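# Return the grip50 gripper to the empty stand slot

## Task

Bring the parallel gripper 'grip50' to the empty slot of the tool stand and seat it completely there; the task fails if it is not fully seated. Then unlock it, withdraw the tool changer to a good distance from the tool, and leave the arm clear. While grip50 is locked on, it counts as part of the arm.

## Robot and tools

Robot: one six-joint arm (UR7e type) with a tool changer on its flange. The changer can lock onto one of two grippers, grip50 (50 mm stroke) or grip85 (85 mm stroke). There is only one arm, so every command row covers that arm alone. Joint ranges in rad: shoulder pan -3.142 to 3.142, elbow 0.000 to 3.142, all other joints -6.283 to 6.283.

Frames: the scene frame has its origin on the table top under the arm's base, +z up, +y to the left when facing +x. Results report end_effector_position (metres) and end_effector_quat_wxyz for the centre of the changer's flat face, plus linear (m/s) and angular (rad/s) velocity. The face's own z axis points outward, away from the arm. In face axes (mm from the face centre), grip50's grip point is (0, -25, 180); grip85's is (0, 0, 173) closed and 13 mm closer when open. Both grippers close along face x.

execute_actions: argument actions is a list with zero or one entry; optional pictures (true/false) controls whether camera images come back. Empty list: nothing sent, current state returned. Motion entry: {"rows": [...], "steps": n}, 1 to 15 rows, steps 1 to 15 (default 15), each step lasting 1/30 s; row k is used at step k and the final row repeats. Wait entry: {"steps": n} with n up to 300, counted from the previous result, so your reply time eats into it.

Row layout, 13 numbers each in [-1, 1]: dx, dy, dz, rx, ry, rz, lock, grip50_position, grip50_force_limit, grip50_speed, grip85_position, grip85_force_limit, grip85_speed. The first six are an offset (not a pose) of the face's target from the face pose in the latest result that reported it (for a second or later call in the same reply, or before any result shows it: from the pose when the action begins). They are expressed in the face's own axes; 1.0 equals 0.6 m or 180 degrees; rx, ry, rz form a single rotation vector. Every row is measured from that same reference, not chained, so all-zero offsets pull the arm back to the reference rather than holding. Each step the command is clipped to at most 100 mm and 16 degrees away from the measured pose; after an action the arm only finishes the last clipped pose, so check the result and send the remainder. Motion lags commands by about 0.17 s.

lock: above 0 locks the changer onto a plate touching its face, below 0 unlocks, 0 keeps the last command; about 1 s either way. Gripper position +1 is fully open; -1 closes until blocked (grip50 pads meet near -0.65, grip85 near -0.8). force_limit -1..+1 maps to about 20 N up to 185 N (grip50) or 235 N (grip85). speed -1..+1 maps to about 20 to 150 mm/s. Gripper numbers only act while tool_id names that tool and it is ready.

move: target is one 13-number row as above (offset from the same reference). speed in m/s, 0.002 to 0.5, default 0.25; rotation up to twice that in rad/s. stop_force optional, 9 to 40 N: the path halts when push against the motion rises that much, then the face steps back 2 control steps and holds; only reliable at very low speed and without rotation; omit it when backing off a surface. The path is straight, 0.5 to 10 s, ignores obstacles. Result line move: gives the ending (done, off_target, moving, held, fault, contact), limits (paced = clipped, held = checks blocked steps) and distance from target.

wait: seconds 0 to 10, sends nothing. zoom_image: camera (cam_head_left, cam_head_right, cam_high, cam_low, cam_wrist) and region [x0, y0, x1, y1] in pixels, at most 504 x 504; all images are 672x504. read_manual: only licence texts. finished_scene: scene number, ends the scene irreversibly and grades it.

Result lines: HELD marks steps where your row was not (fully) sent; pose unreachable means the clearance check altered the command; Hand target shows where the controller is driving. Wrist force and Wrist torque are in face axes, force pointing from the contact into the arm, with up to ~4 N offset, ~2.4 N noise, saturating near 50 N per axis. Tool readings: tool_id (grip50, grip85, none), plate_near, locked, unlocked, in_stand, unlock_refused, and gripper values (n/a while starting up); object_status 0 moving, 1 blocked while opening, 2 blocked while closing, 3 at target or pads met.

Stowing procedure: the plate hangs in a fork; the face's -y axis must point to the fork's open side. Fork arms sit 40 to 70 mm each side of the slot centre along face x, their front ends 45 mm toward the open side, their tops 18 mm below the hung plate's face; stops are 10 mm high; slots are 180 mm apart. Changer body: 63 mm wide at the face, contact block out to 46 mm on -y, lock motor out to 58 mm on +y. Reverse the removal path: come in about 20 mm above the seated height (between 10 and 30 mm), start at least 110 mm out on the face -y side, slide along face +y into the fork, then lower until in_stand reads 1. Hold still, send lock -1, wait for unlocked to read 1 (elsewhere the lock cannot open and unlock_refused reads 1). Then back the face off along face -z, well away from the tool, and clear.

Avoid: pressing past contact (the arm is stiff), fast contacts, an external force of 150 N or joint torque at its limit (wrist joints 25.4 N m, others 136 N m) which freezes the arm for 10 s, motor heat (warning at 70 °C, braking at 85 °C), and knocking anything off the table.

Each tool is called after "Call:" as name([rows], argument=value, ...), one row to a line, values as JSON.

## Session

Call:
execute_actions(actions=[])

Scene clock: 0.00 s of 6000.00 s.
end_effector_position=(+0.1217, +0.0478, +0.3983) locked=0 unlocked=1 plate_near=0 in_stand=0 unlock_refused=0 tool_id=none grip50_position_measured=n/a grip50_object_status=n/a grip85_position_measured=n/a grip85_object_status=n/a end_effector_quat_wxyz=(+0.073, +0.756, -0.650, -0.041) end_effector_velocity=(-0.000, -0.000, -0.001) end_effector_angular_velocity=(+0.001, +0.002, +0.002)
Joint positions: [-0.732 -2.664  2.214 -1.036 -1.707  0.713]
Joint velocities: [-0.    -0.     0.002 -0.    -0.001 -0.002]
Wrist force (N, on the end effector, along its own x y z axes, offset not removed): no reading
Wrist torque (N m, same axes, about the end effector's origin, offset not removed): no reading
Hand target: +0.122, +0.048, +0.398; +0.073, +0.756, -0.650, -0.041

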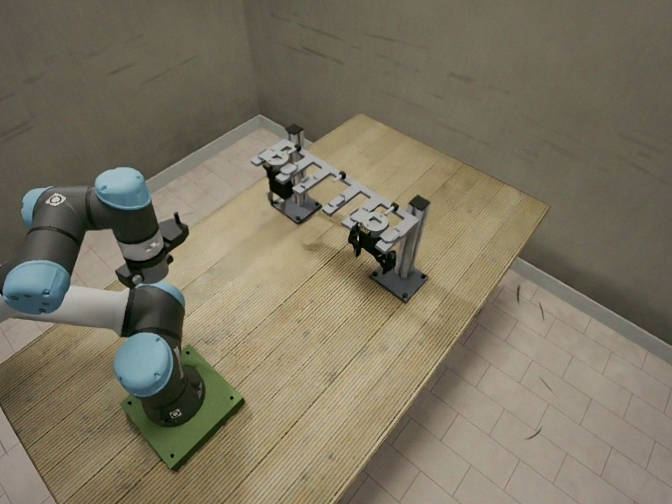

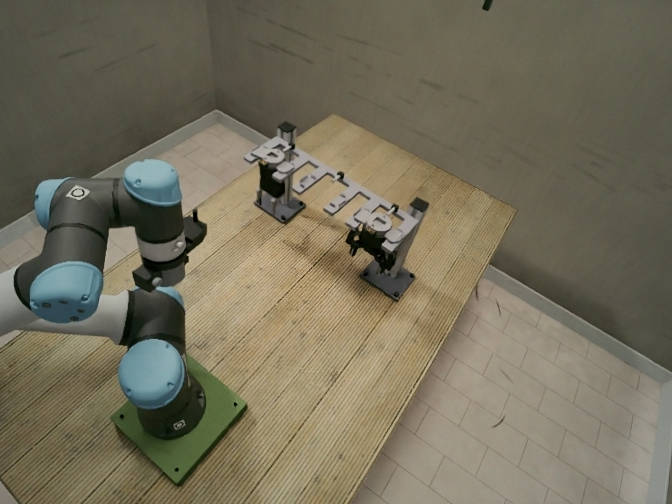

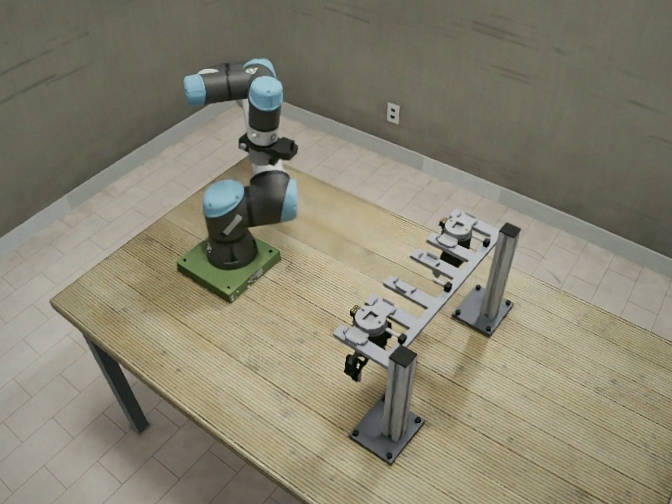

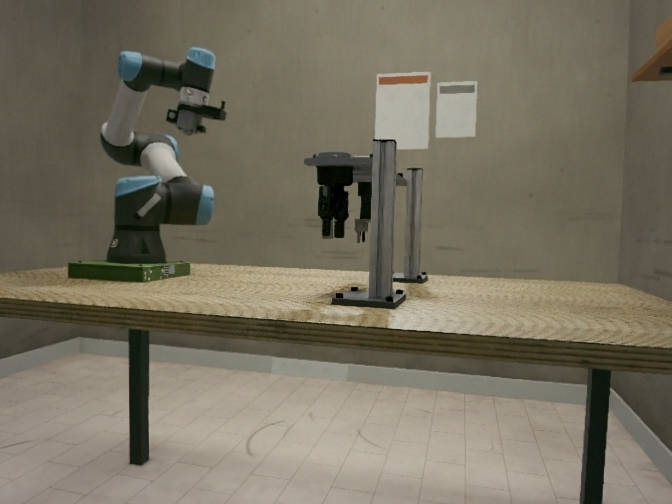

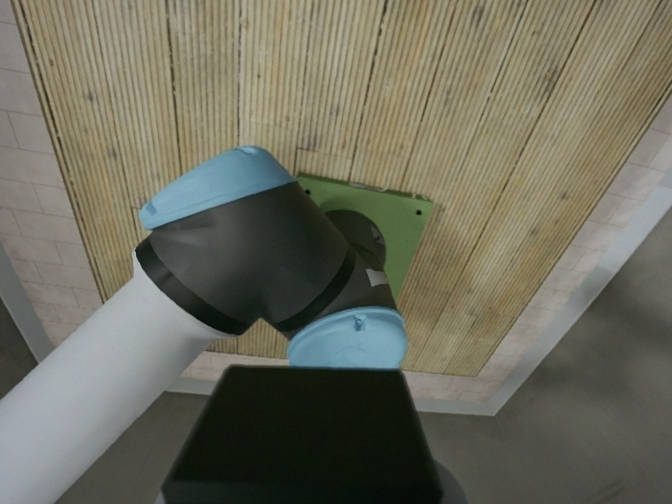

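Call:
move(target=[-0.153,-0.8265,-0.1455,0.0231,0.0754,-0.934,0,1,0,0,1,0,0], speed=0.45)

Scene clock: 6.40 s of 6000.00 s.
end_effector_position=(+0.6053, +0.2148, +0.3993) locked=0 unlocked=1 plate_near=0 in_stand=0 unlock_refused=0 tool_id=none grip50_position_measured=n/a grip50_object_status=n/a grip85_position_measured=n/a grip85_object_status=n/a end_effector_quat_wxyz=(-0.000, +0.724, +0.690, -0.000) end_effector_velocity=(+0.003, +0.000, +0.001) end_effector_angular_velocity=(+0.001, +0.001, +0.013)
Joint positions: [ 0.105 -1.25   1.35  -1.677 -1.562 -1.398]
Joint velocities: [-0.001  0.006 -0.011  0.006  0.001 -0.013]
Wrist force (N, on the end effector, along its own x y z axes, offset not removed): [-1.7 -1.3 0.5]
Wrist torque (N m, same axes, about the end effector's origin, offset not removed): [0.04 0.13 -0.02]
Hand target: +0.606, +0.215, +0.399; -0.000, +0.724, +0.690, -0.001
Off the commanded pose: 0.001 m, 0 deg.
move: done

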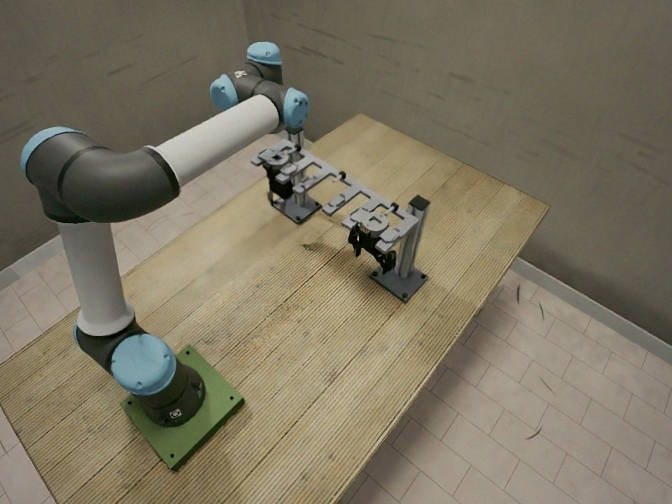

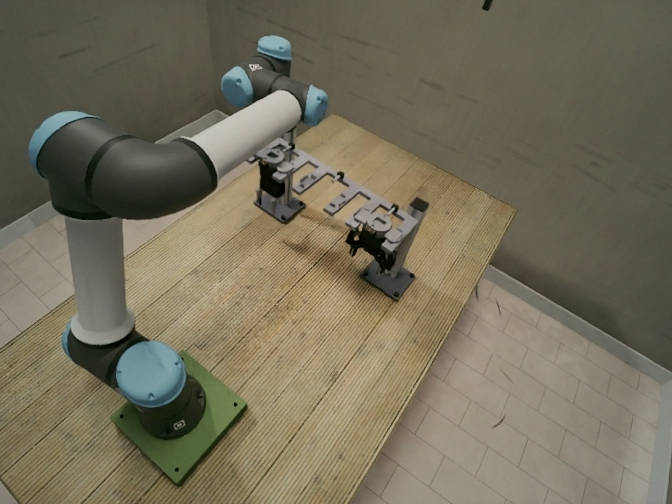

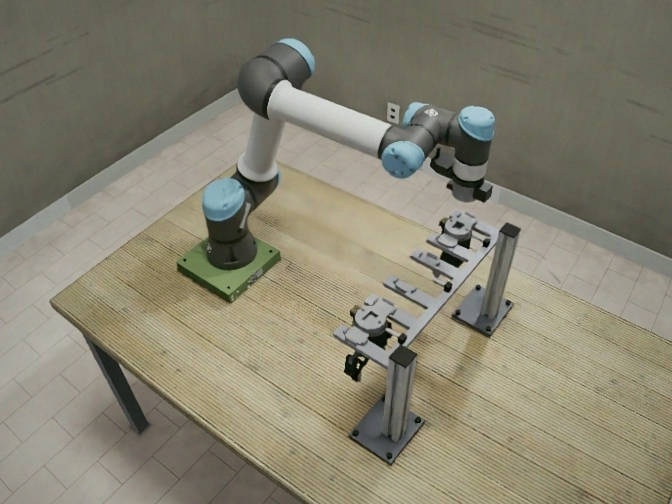

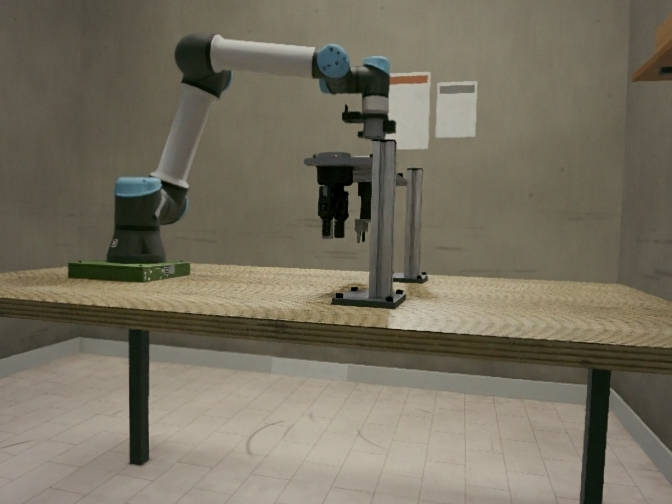

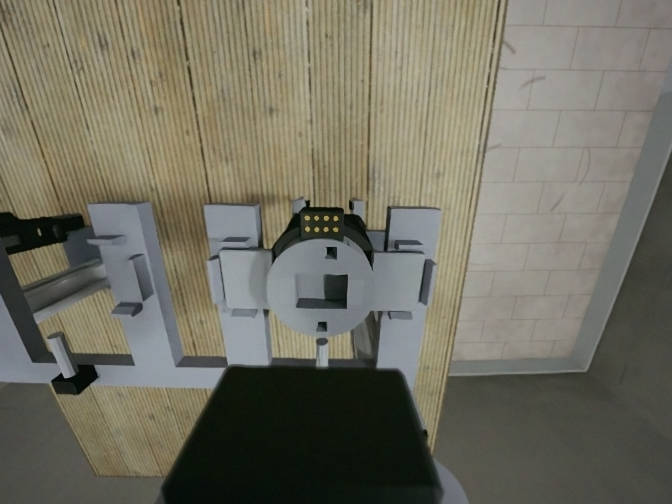

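Call:
move(target=[-0.008,-0.011,0.124,0,0,0,0,1,0,0,1,0,0], speed=0.15)

Call:
zoom_image(camera="cam_wrist", region=[200,250,440,430])

Call:
move(target=[0,0,0.017,0,0,0,0,1,0,0,1,0,0], speed=0.02, stop_force=10)

Call:
zoom_image(camera="cam_wrist", region=[200,250,440,430])

Scene clock: 9.20 s of 6000.00 s.
end_effector_position=(+0.5985, +0.2103, +0.3251) locked=0 unlocked=1 plate_near=0 in_stand=0 unlock_refused=0 tool_id=none grip50_position_measured=n/a grip50_object_status=n/a grip85_position_measured=n/a grip85_object_status=n/a end_effector_quat_wxyz=(-0.000, +0.724, +0.690, -0.000) end_effector_velocity=(+0.000, +0.000, -0.001) end_effector_angular_velocity=(+0.000, -0.002, +0.000)
Joint positions: [ 0.1   -1.234  1.521 -1.864 -1.562 -1.403]
Joint velocities: [ 0.     0.001  0.004 -0.007 -0.     0.   ]
Wrist force (N, on the end effector, along its own x y z axes, offset not removed): [-2.1 0.7 -0.2]
Wrist torque (N m, same axes, about the end effector's origin, offset not removed): [0.17 0.19 -0.12]
Hand target: +0.598, +0.210, +0.325; -0.000, +0.724, +0.690, -0.000
Off the commanded pose: 0.000 m, 0 deg.
move: done

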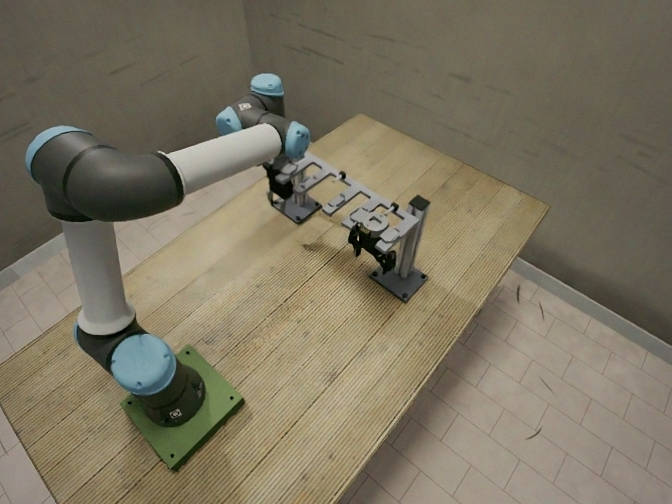

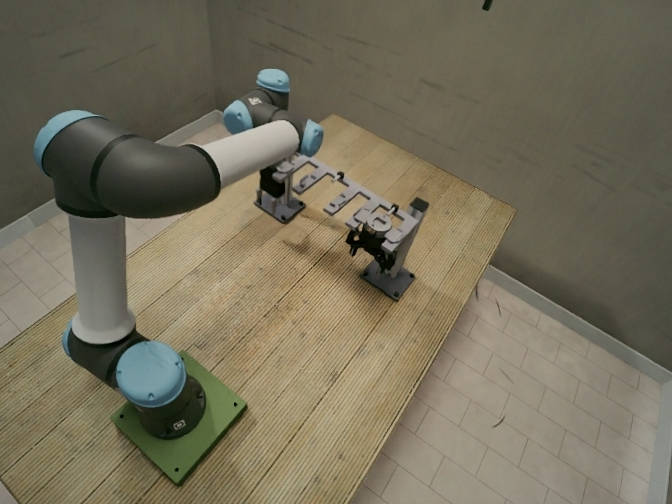

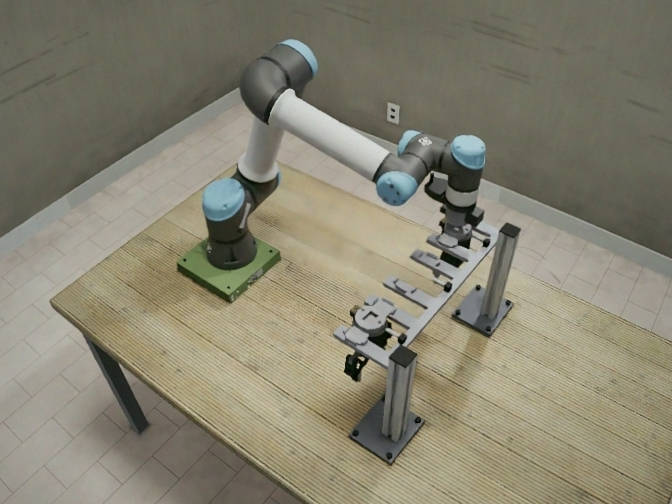

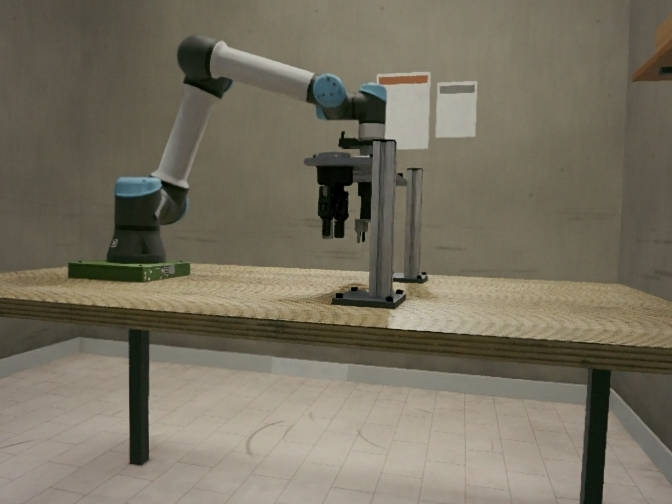

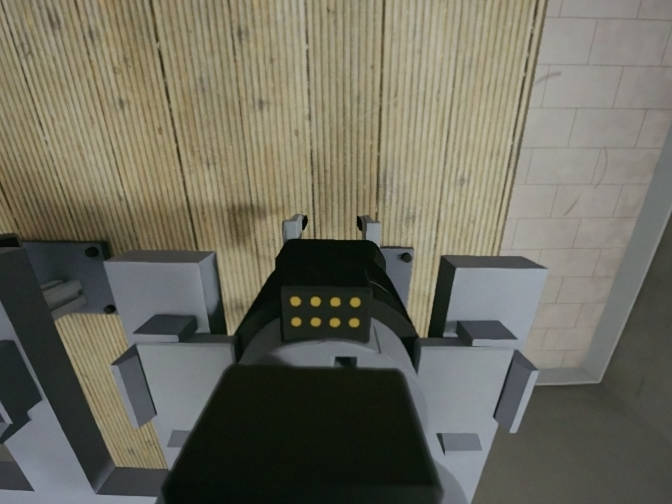

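Region (200, 250, 440, 430) of cam_wrist's 672x504 image, scaled by 2.100, with more detail than that image has; it fills the top 378 rows of this view, and the rest is white.

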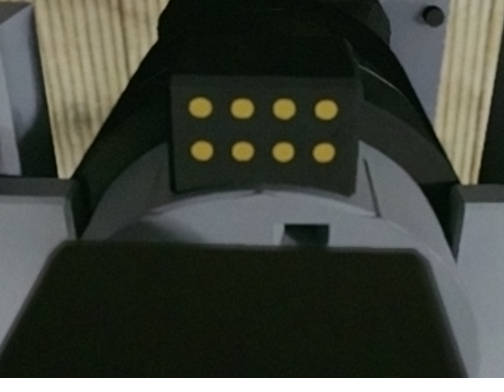

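Scene clock: 10.00 s of 6000.00 s.
end_effector_position=(+0.5985, +0.2102, +0.3152) locked=0 unlocked=1 plate_near=0 in_stand=0 unlock_refused=0 tool_id=none grip50_position_measured=n/a grip50_object_status=n/a grip85_position_measured=n/a grip85_object_status=n/a end_effector_quat_wxyz=(-0.000, +0.724, +0.690, -0.000) end_effector_velocity=(+0.001, +0.000, -0.001) end_effector_angular_velocity=(+0.000, -0.002, -0.001)
Joint positions: [ 0.1   -1.227  1.538 -1.888 -1.562 -1.403]
Joint velocities: [ 0.     0.002  0.001 -0.006  0.     0.002]
Wrist force (N, on the end effector, along its own x y z axes, offset not removed): [-0.5 0.2 -1.1]
Wrist torque (N m, same axes, about the end effector's origin, offset not removed): [0.11 0.05 -0.11]
Hand target: +0.598, +0.210, +0.315; -0.000, +0.724, +0.690, -0.000
Off the commanded pose: 0.000 m, 0 deg.
move: done

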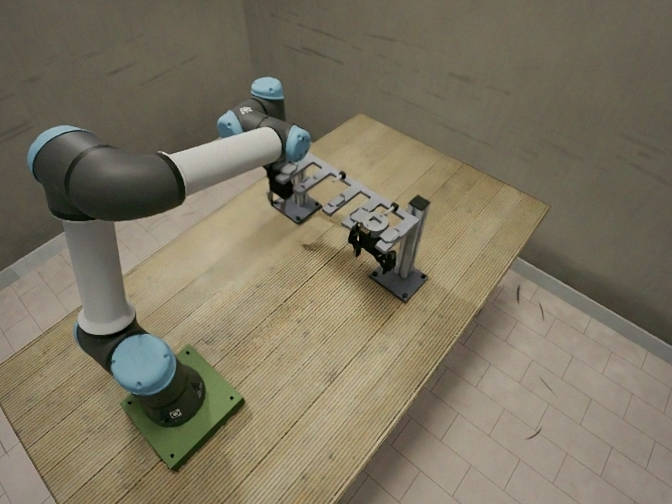

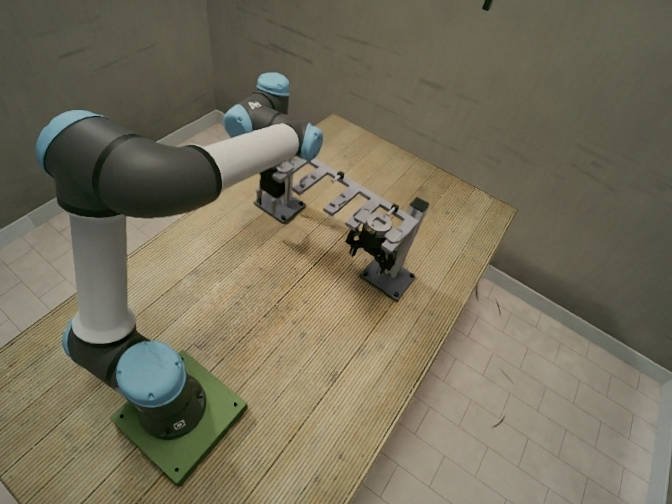

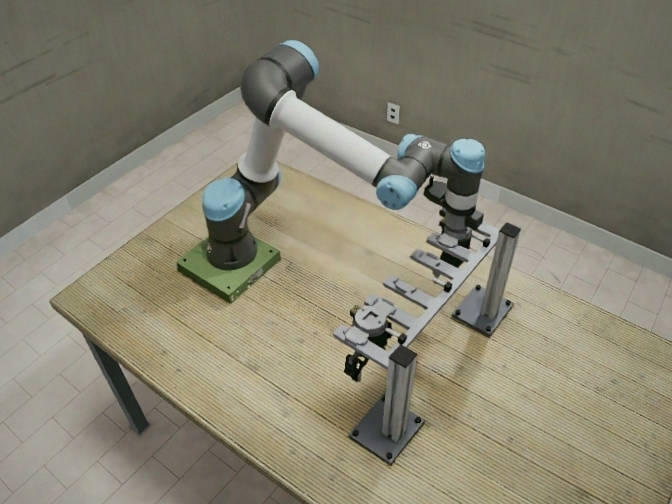

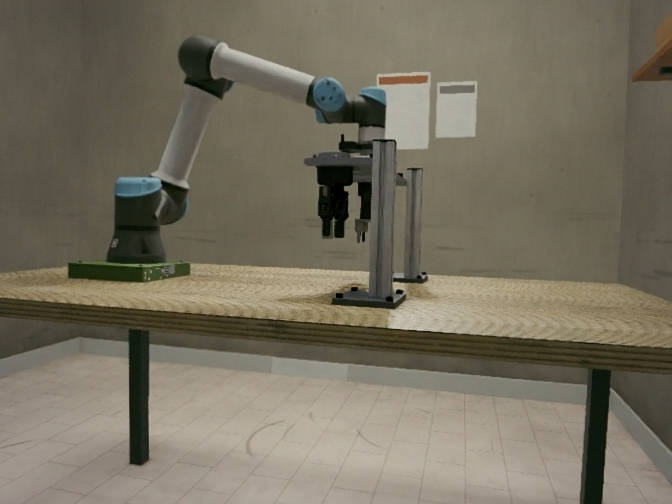

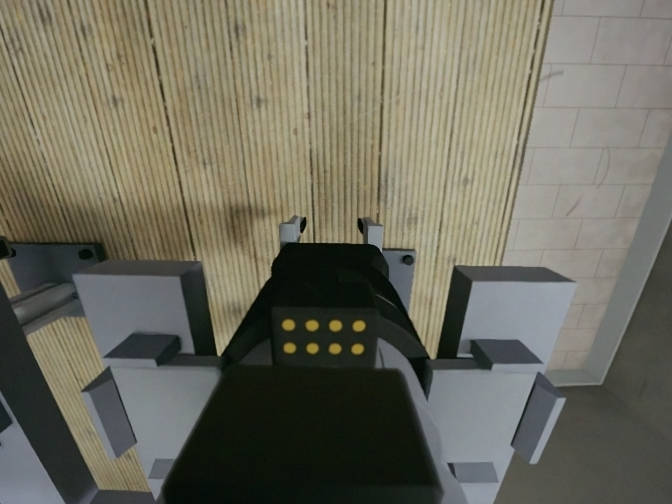

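Region (200, 250, 440, 430) of cam_wrist's 672x504 image, scaled by 2.100, with more detail than that image has; it fills the top 378 rows of this view, and the rest is white.

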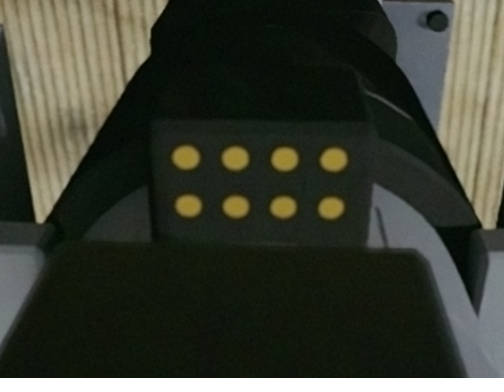

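Call:
move(target=[0.0022,0.005,0.0,0,0,-0.0056,0,1,0,0,1,0,0], speed=0.03)

Call:
move(target=[0,0,0.028,0,0,0,0,1,0,0,1,0,0], speed=0.005, stop_force=12)

Scene clock: 12.63 s of 6000.00 s.
end_effector_position=(+0.6014, +0.2114, +0.3152) locked=0 unlocked=1 plate_near=0 in_stand=0 unlock_refused=0 tool_id=none grip50_position_measured=n/a grip50_object_status=n/a grip85_position_measured=n/a grip85_object_status=n/a end_effector_quat_wxyz=(-0.000, +0.718, +0.696, -0.000) end_effector_velocity=(+0.001, +0.001, -0.000) end_effector_angular_velocity=(+0.000, +0.002, +0.010)
Joint positions: [ 0.102 -1.22   1.528 -1.885 -1.562 -1.418]
Joint velocities: [ 0.001  0.003 -0.004  0.002  0.001 -0.009]
Wrist force (N, on the end effector, along its own x y z axes, offset not removed): [-1.3 0.9 0.8]
Wrist torque (N m, same axes, about the end effector's origin, offset not removed): [0.05 0.03 -0.12]
Hand target: +0.602, +0.211, +0.315; -0.000, +0.718, +0.696, -0.000
Off the commanded pose: 0.000 m, 0 deg.
move: done

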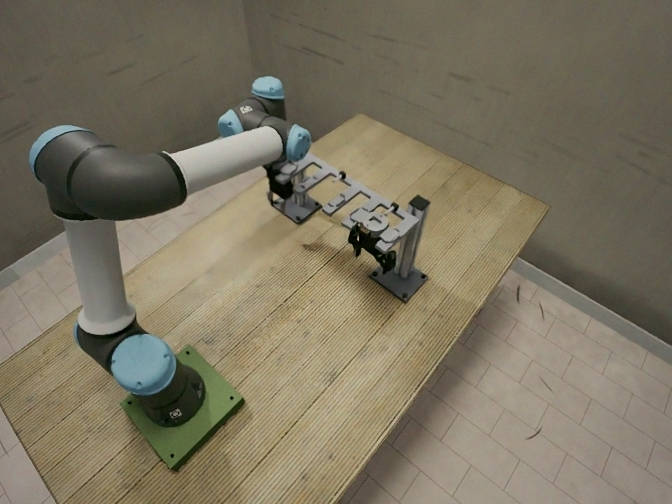

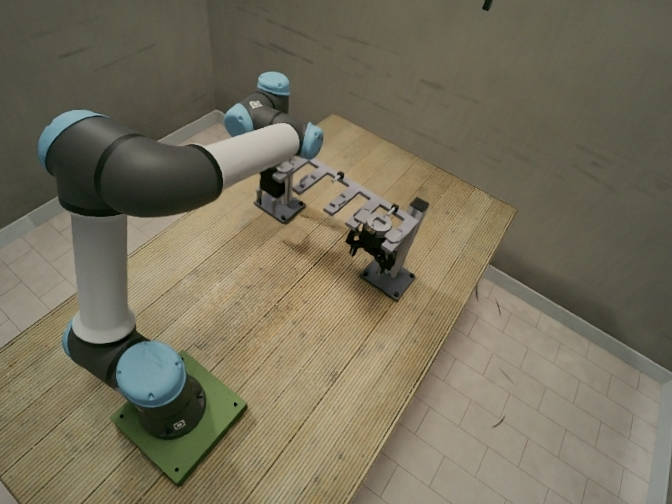

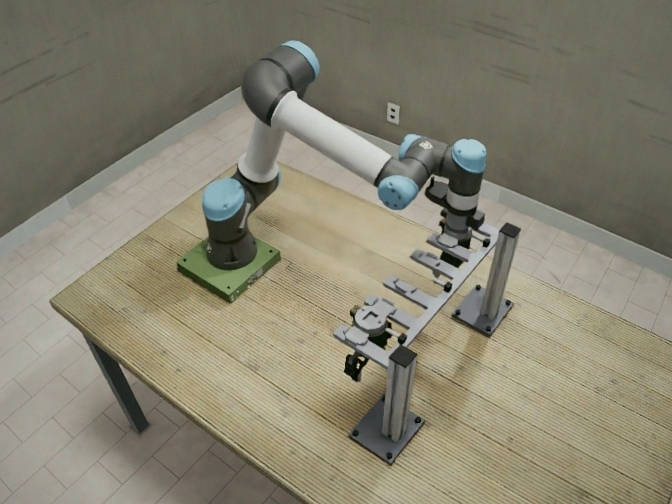

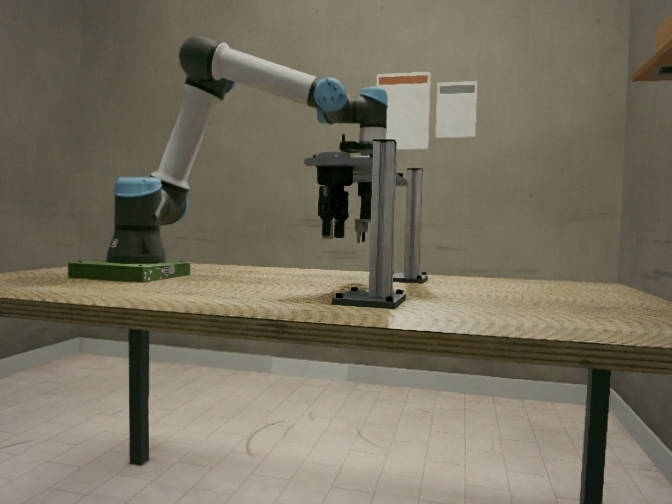

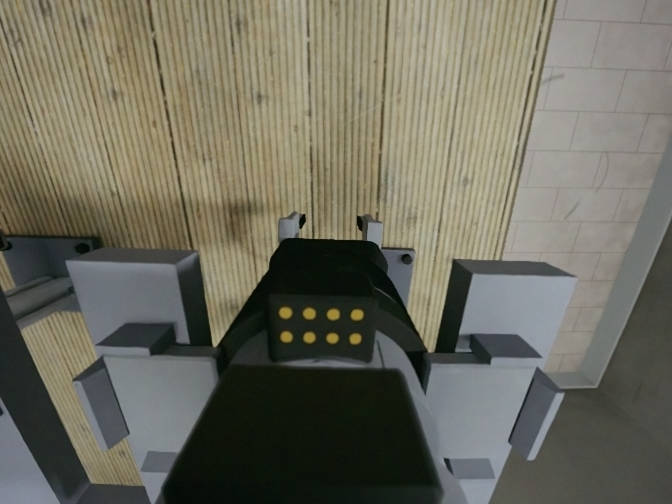

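Scene clock: 15.83 s of 6000.00 s.
end_effector_position=(+0.6014, +0.2113, +0.3010) locked=0 unlocked=1 plate_near=1 in_stand=1 unlock_refused=0 tool_id=none grip50_position_measured=n/a grip50_object_status=n/a grip85_position_measured=n/a grip85_object_status=n/a end_effector_quat_wxyz=(-0.000, +0.718, +0.696, -0.000) end_effector_velocity=(-0.000, -0.000, +0.001) end_effector_angular_velocity=(+0.000, +0.004, -0.002)
Joint positions: [ 0.102 -1.209  1.551 -1.919 -1.562 -1.418]
Joint velocities: [-0.001 -0.    -0.003  0.006  0.001  0.001]
Wrist force (N, on the end effector, along its own x y z axes, offset not removed): [1.6 6.4 -23.2]
Wrist torque (N m, same axes, about the end effector's origin, offset not removed): [-0.45 0.22 -0.13]
Hand target: +0.601, +0.211, +0.301; -0.000, +0.718, +0.696, -0.000
Off the commanded pose: 0.003 m, 0 deg.
move: contact

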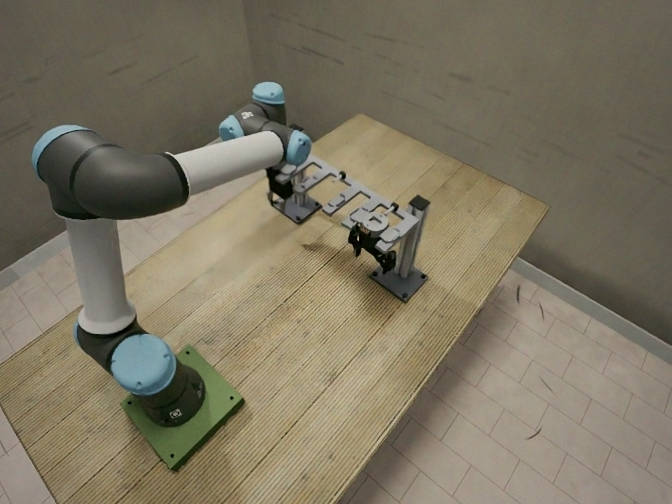

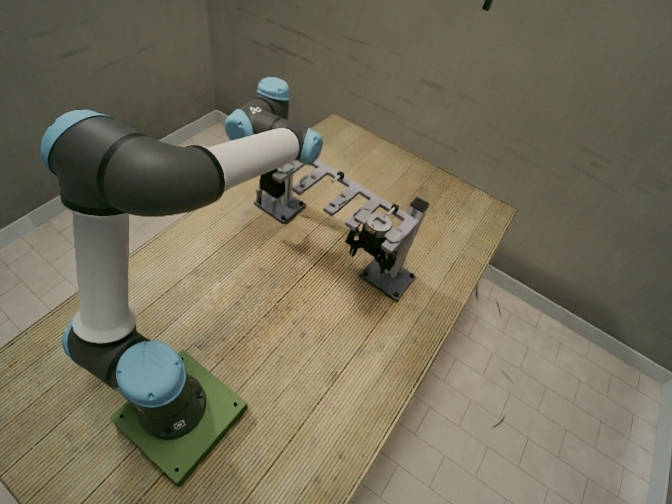

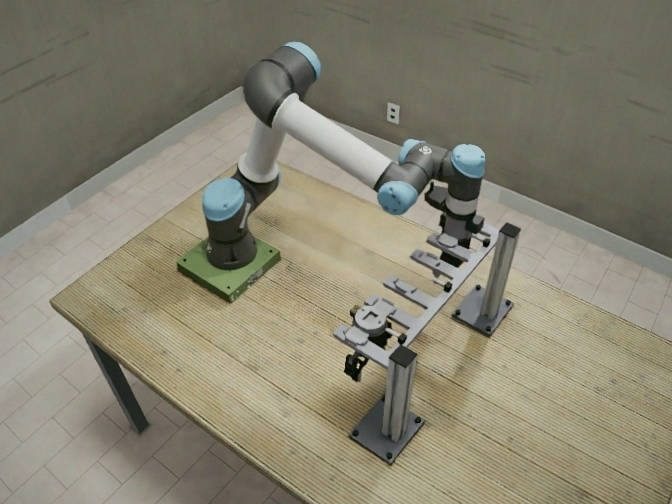

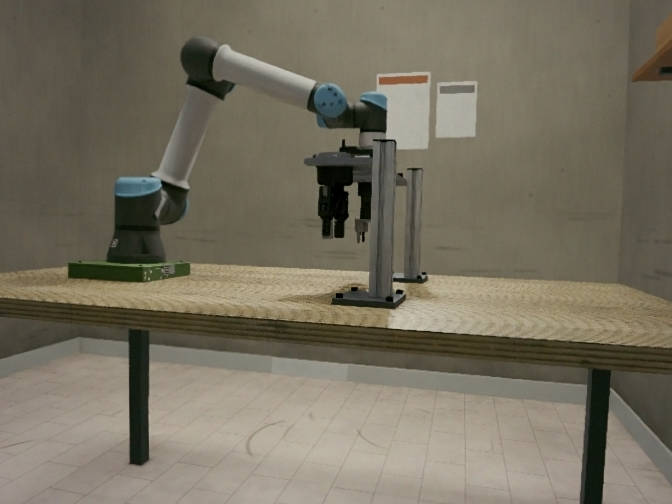

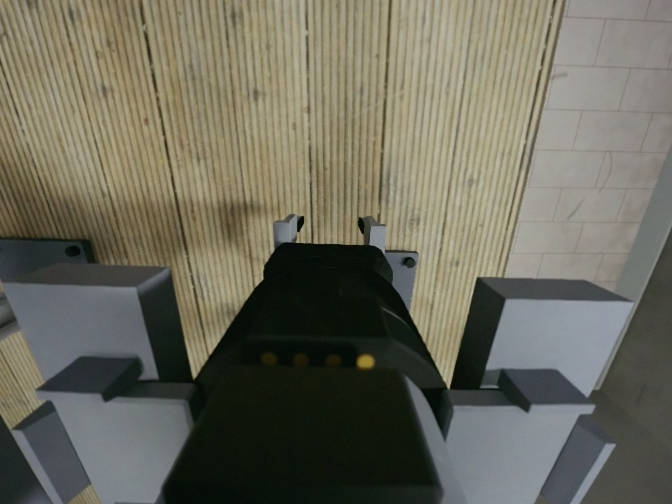

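Call:
execute_actions([
  {"rows":[[0,0,-0.0004,0,0,0,1,1,0,0,1,0,0]],"steps":15},
], pictures=false)

Call:
execute_actions([
  {"steps":22},
], pictures=false)

Scene clock: 17.07 s of 6000.00 s.
end_effector_position=(+0.6014, +0.2113, +0.3013) locked=0 unlocked=0 plate_near=1 in_stand=1 unlock_refused=0 tool_id=none grip50_position_measured=n/a grip50_object_status=n/a grip85_position_measured=n/a grip85_object_status=n/a end_effector_quat_wxyz=(-0.000, +0.718, +0.696, -0.000) end_effector_velocity=(-0.000, -0.000, -0.000) end_effector_angular_velocity=(-0.001, +0.002, +0.001)
Joint positions: [ 0.102 -1.209  1.55  -1.918 -1.562 -1.418]
Joint velocities: [-0.    -0.     0.     0.002 -0.    -0.001]
Wrist force (N, on the end effector, along its own x y z axes, offset not removed): [-3.7 1.7 -8.9]
Wrist torque (N m, same axes, about the end effector's origin, offset not removed): [-0.22 0.32 -0.16]
Hand target: +0.601, +0.211, +0.301; -0.000, +0.718, +0.696, -0.000
Off the commanded pose: 0.000 m, 0 deg.
Steps of this call (steps 1 to 22: nothing new was sent; steps 23 to 37: all 15 steps of this action). Readings (end_effector_position | what the end effector reports):
23: (+0.6014, +0.2113, +0.3013) | locked=0 unlocked=0 plate_near=1 in_stand=1 unlock_refused=0 tool_id=none grip50_position_measured=n/a grip50_object_status=n/a grip85_position_measured=n/a grip85_object_status=n/a
24: (+0.6014, +0.2113, +0.3013) | locked=0 unlocked=0 plate_near=1 in_stand=1 unlock_refused=0 tool_id=none grip50_position_measured=n/a grip50_object_status=n/a grip85_position_measured=n/a grip85_object_status=n/a
26: (+0.6014, +0.2113, +0.3013) | locked=0 unlocked=0 plate_near=1 in_stand=1 unlock_refused=0 tool_id=none grip50_position_measured=n/a grip50_object_status=n/a grip85_position_measured=n/a grip85_object_status=n/a
30: (+0.6014, +0.2113, +0.3013) | locked=0 unlocked=0 plate_near=1 in_stand=1 unlock_refused=0 tool_id=none grip50_position_measured=n/a grip50_object_status=n/a grip85_position_measured=n/a grip85_object_status=n/a
37: the state above

Scene clock: 17.80 s of 6000.00 s.
end_effector_position=(+0.6014, +0.2113, +0.3013) locked=1 unlocked=0 plate_near=1 in_stand=1 unlock_refused=0 tool_id=grip50 grip50_position_measured=n/a grip50_object_status=n/a grip85_position_measured=n/a grip85_object_status=n/a end_effector_quat_wxyz=(-0.000, +0.718, +0.696, -0.000) end_effector_velocity=(-0.001, +0.001, +0.000) end_effector_angular_velocity=(+0.001, +0.001, +0.003)
Joint positions: [ 0.102 -1.209  1.55  -1.918 -1.562 -1.418]
Joint velocities: [ 0.001 -0.001  0.     0.001  0.001 -0.001]
Wrist force (N, on the end effector, along its own x y z axes, offset not removed): [-4.0 -1.4 -22.5]
Wrist torque (N m, same axes, about the end effector's origin, offset not removed): [-0.39 1.49 -0.05]
Hand target: +0.601, +0.211, +0.301; -0.000, +0.718, +0.696, -0.000
Off the commanded pose: 0.000 m, 0 deg.
Steps of this call (steps 1 to 22: nothing new was sent). Readings (end_effector_position | what the end effector reports):
1: (+0.6014, +0.2113, +0.3013) | locked=0 unlocked=0 plate_near=1 in_stand=1 unlock_refused=0 tool_id=none grip50_position_measured=n/a grip50_object_status=n/a grip85_position_measured=n/a grip85_object_status=n/a
2: (+0.6014, +0.2113, +0.3013) | locked=0 unlocked=0 plate_near=1 in_stand=1 unlock_refused=0 tool_id=none grip50_position_measured=n/a grip50_object_status=n/a grip85_position_measured=n/a grip85_object_status=n/a
4: (+0.6014, +0.2113, +0.3013) | locked=0 unlocked=0 plate_near=1 in_stand=1 unlock_refused=0 tool_id=none grip50_position_measured=n/a grip50_object_status=n/a grip85_position_measured=n/a grip85_object_status=n/a
8: (+0.6014, +0.2113, +0.3013) | locked=0 unlocked=0 plate_near=1 in_stand=1 unlock_refused=0 tool_id=none grip50_position_measured=n/a grip50_object_status=n/a grip85_position_measured=n/a grip85_object_status=n/a
22: the state above


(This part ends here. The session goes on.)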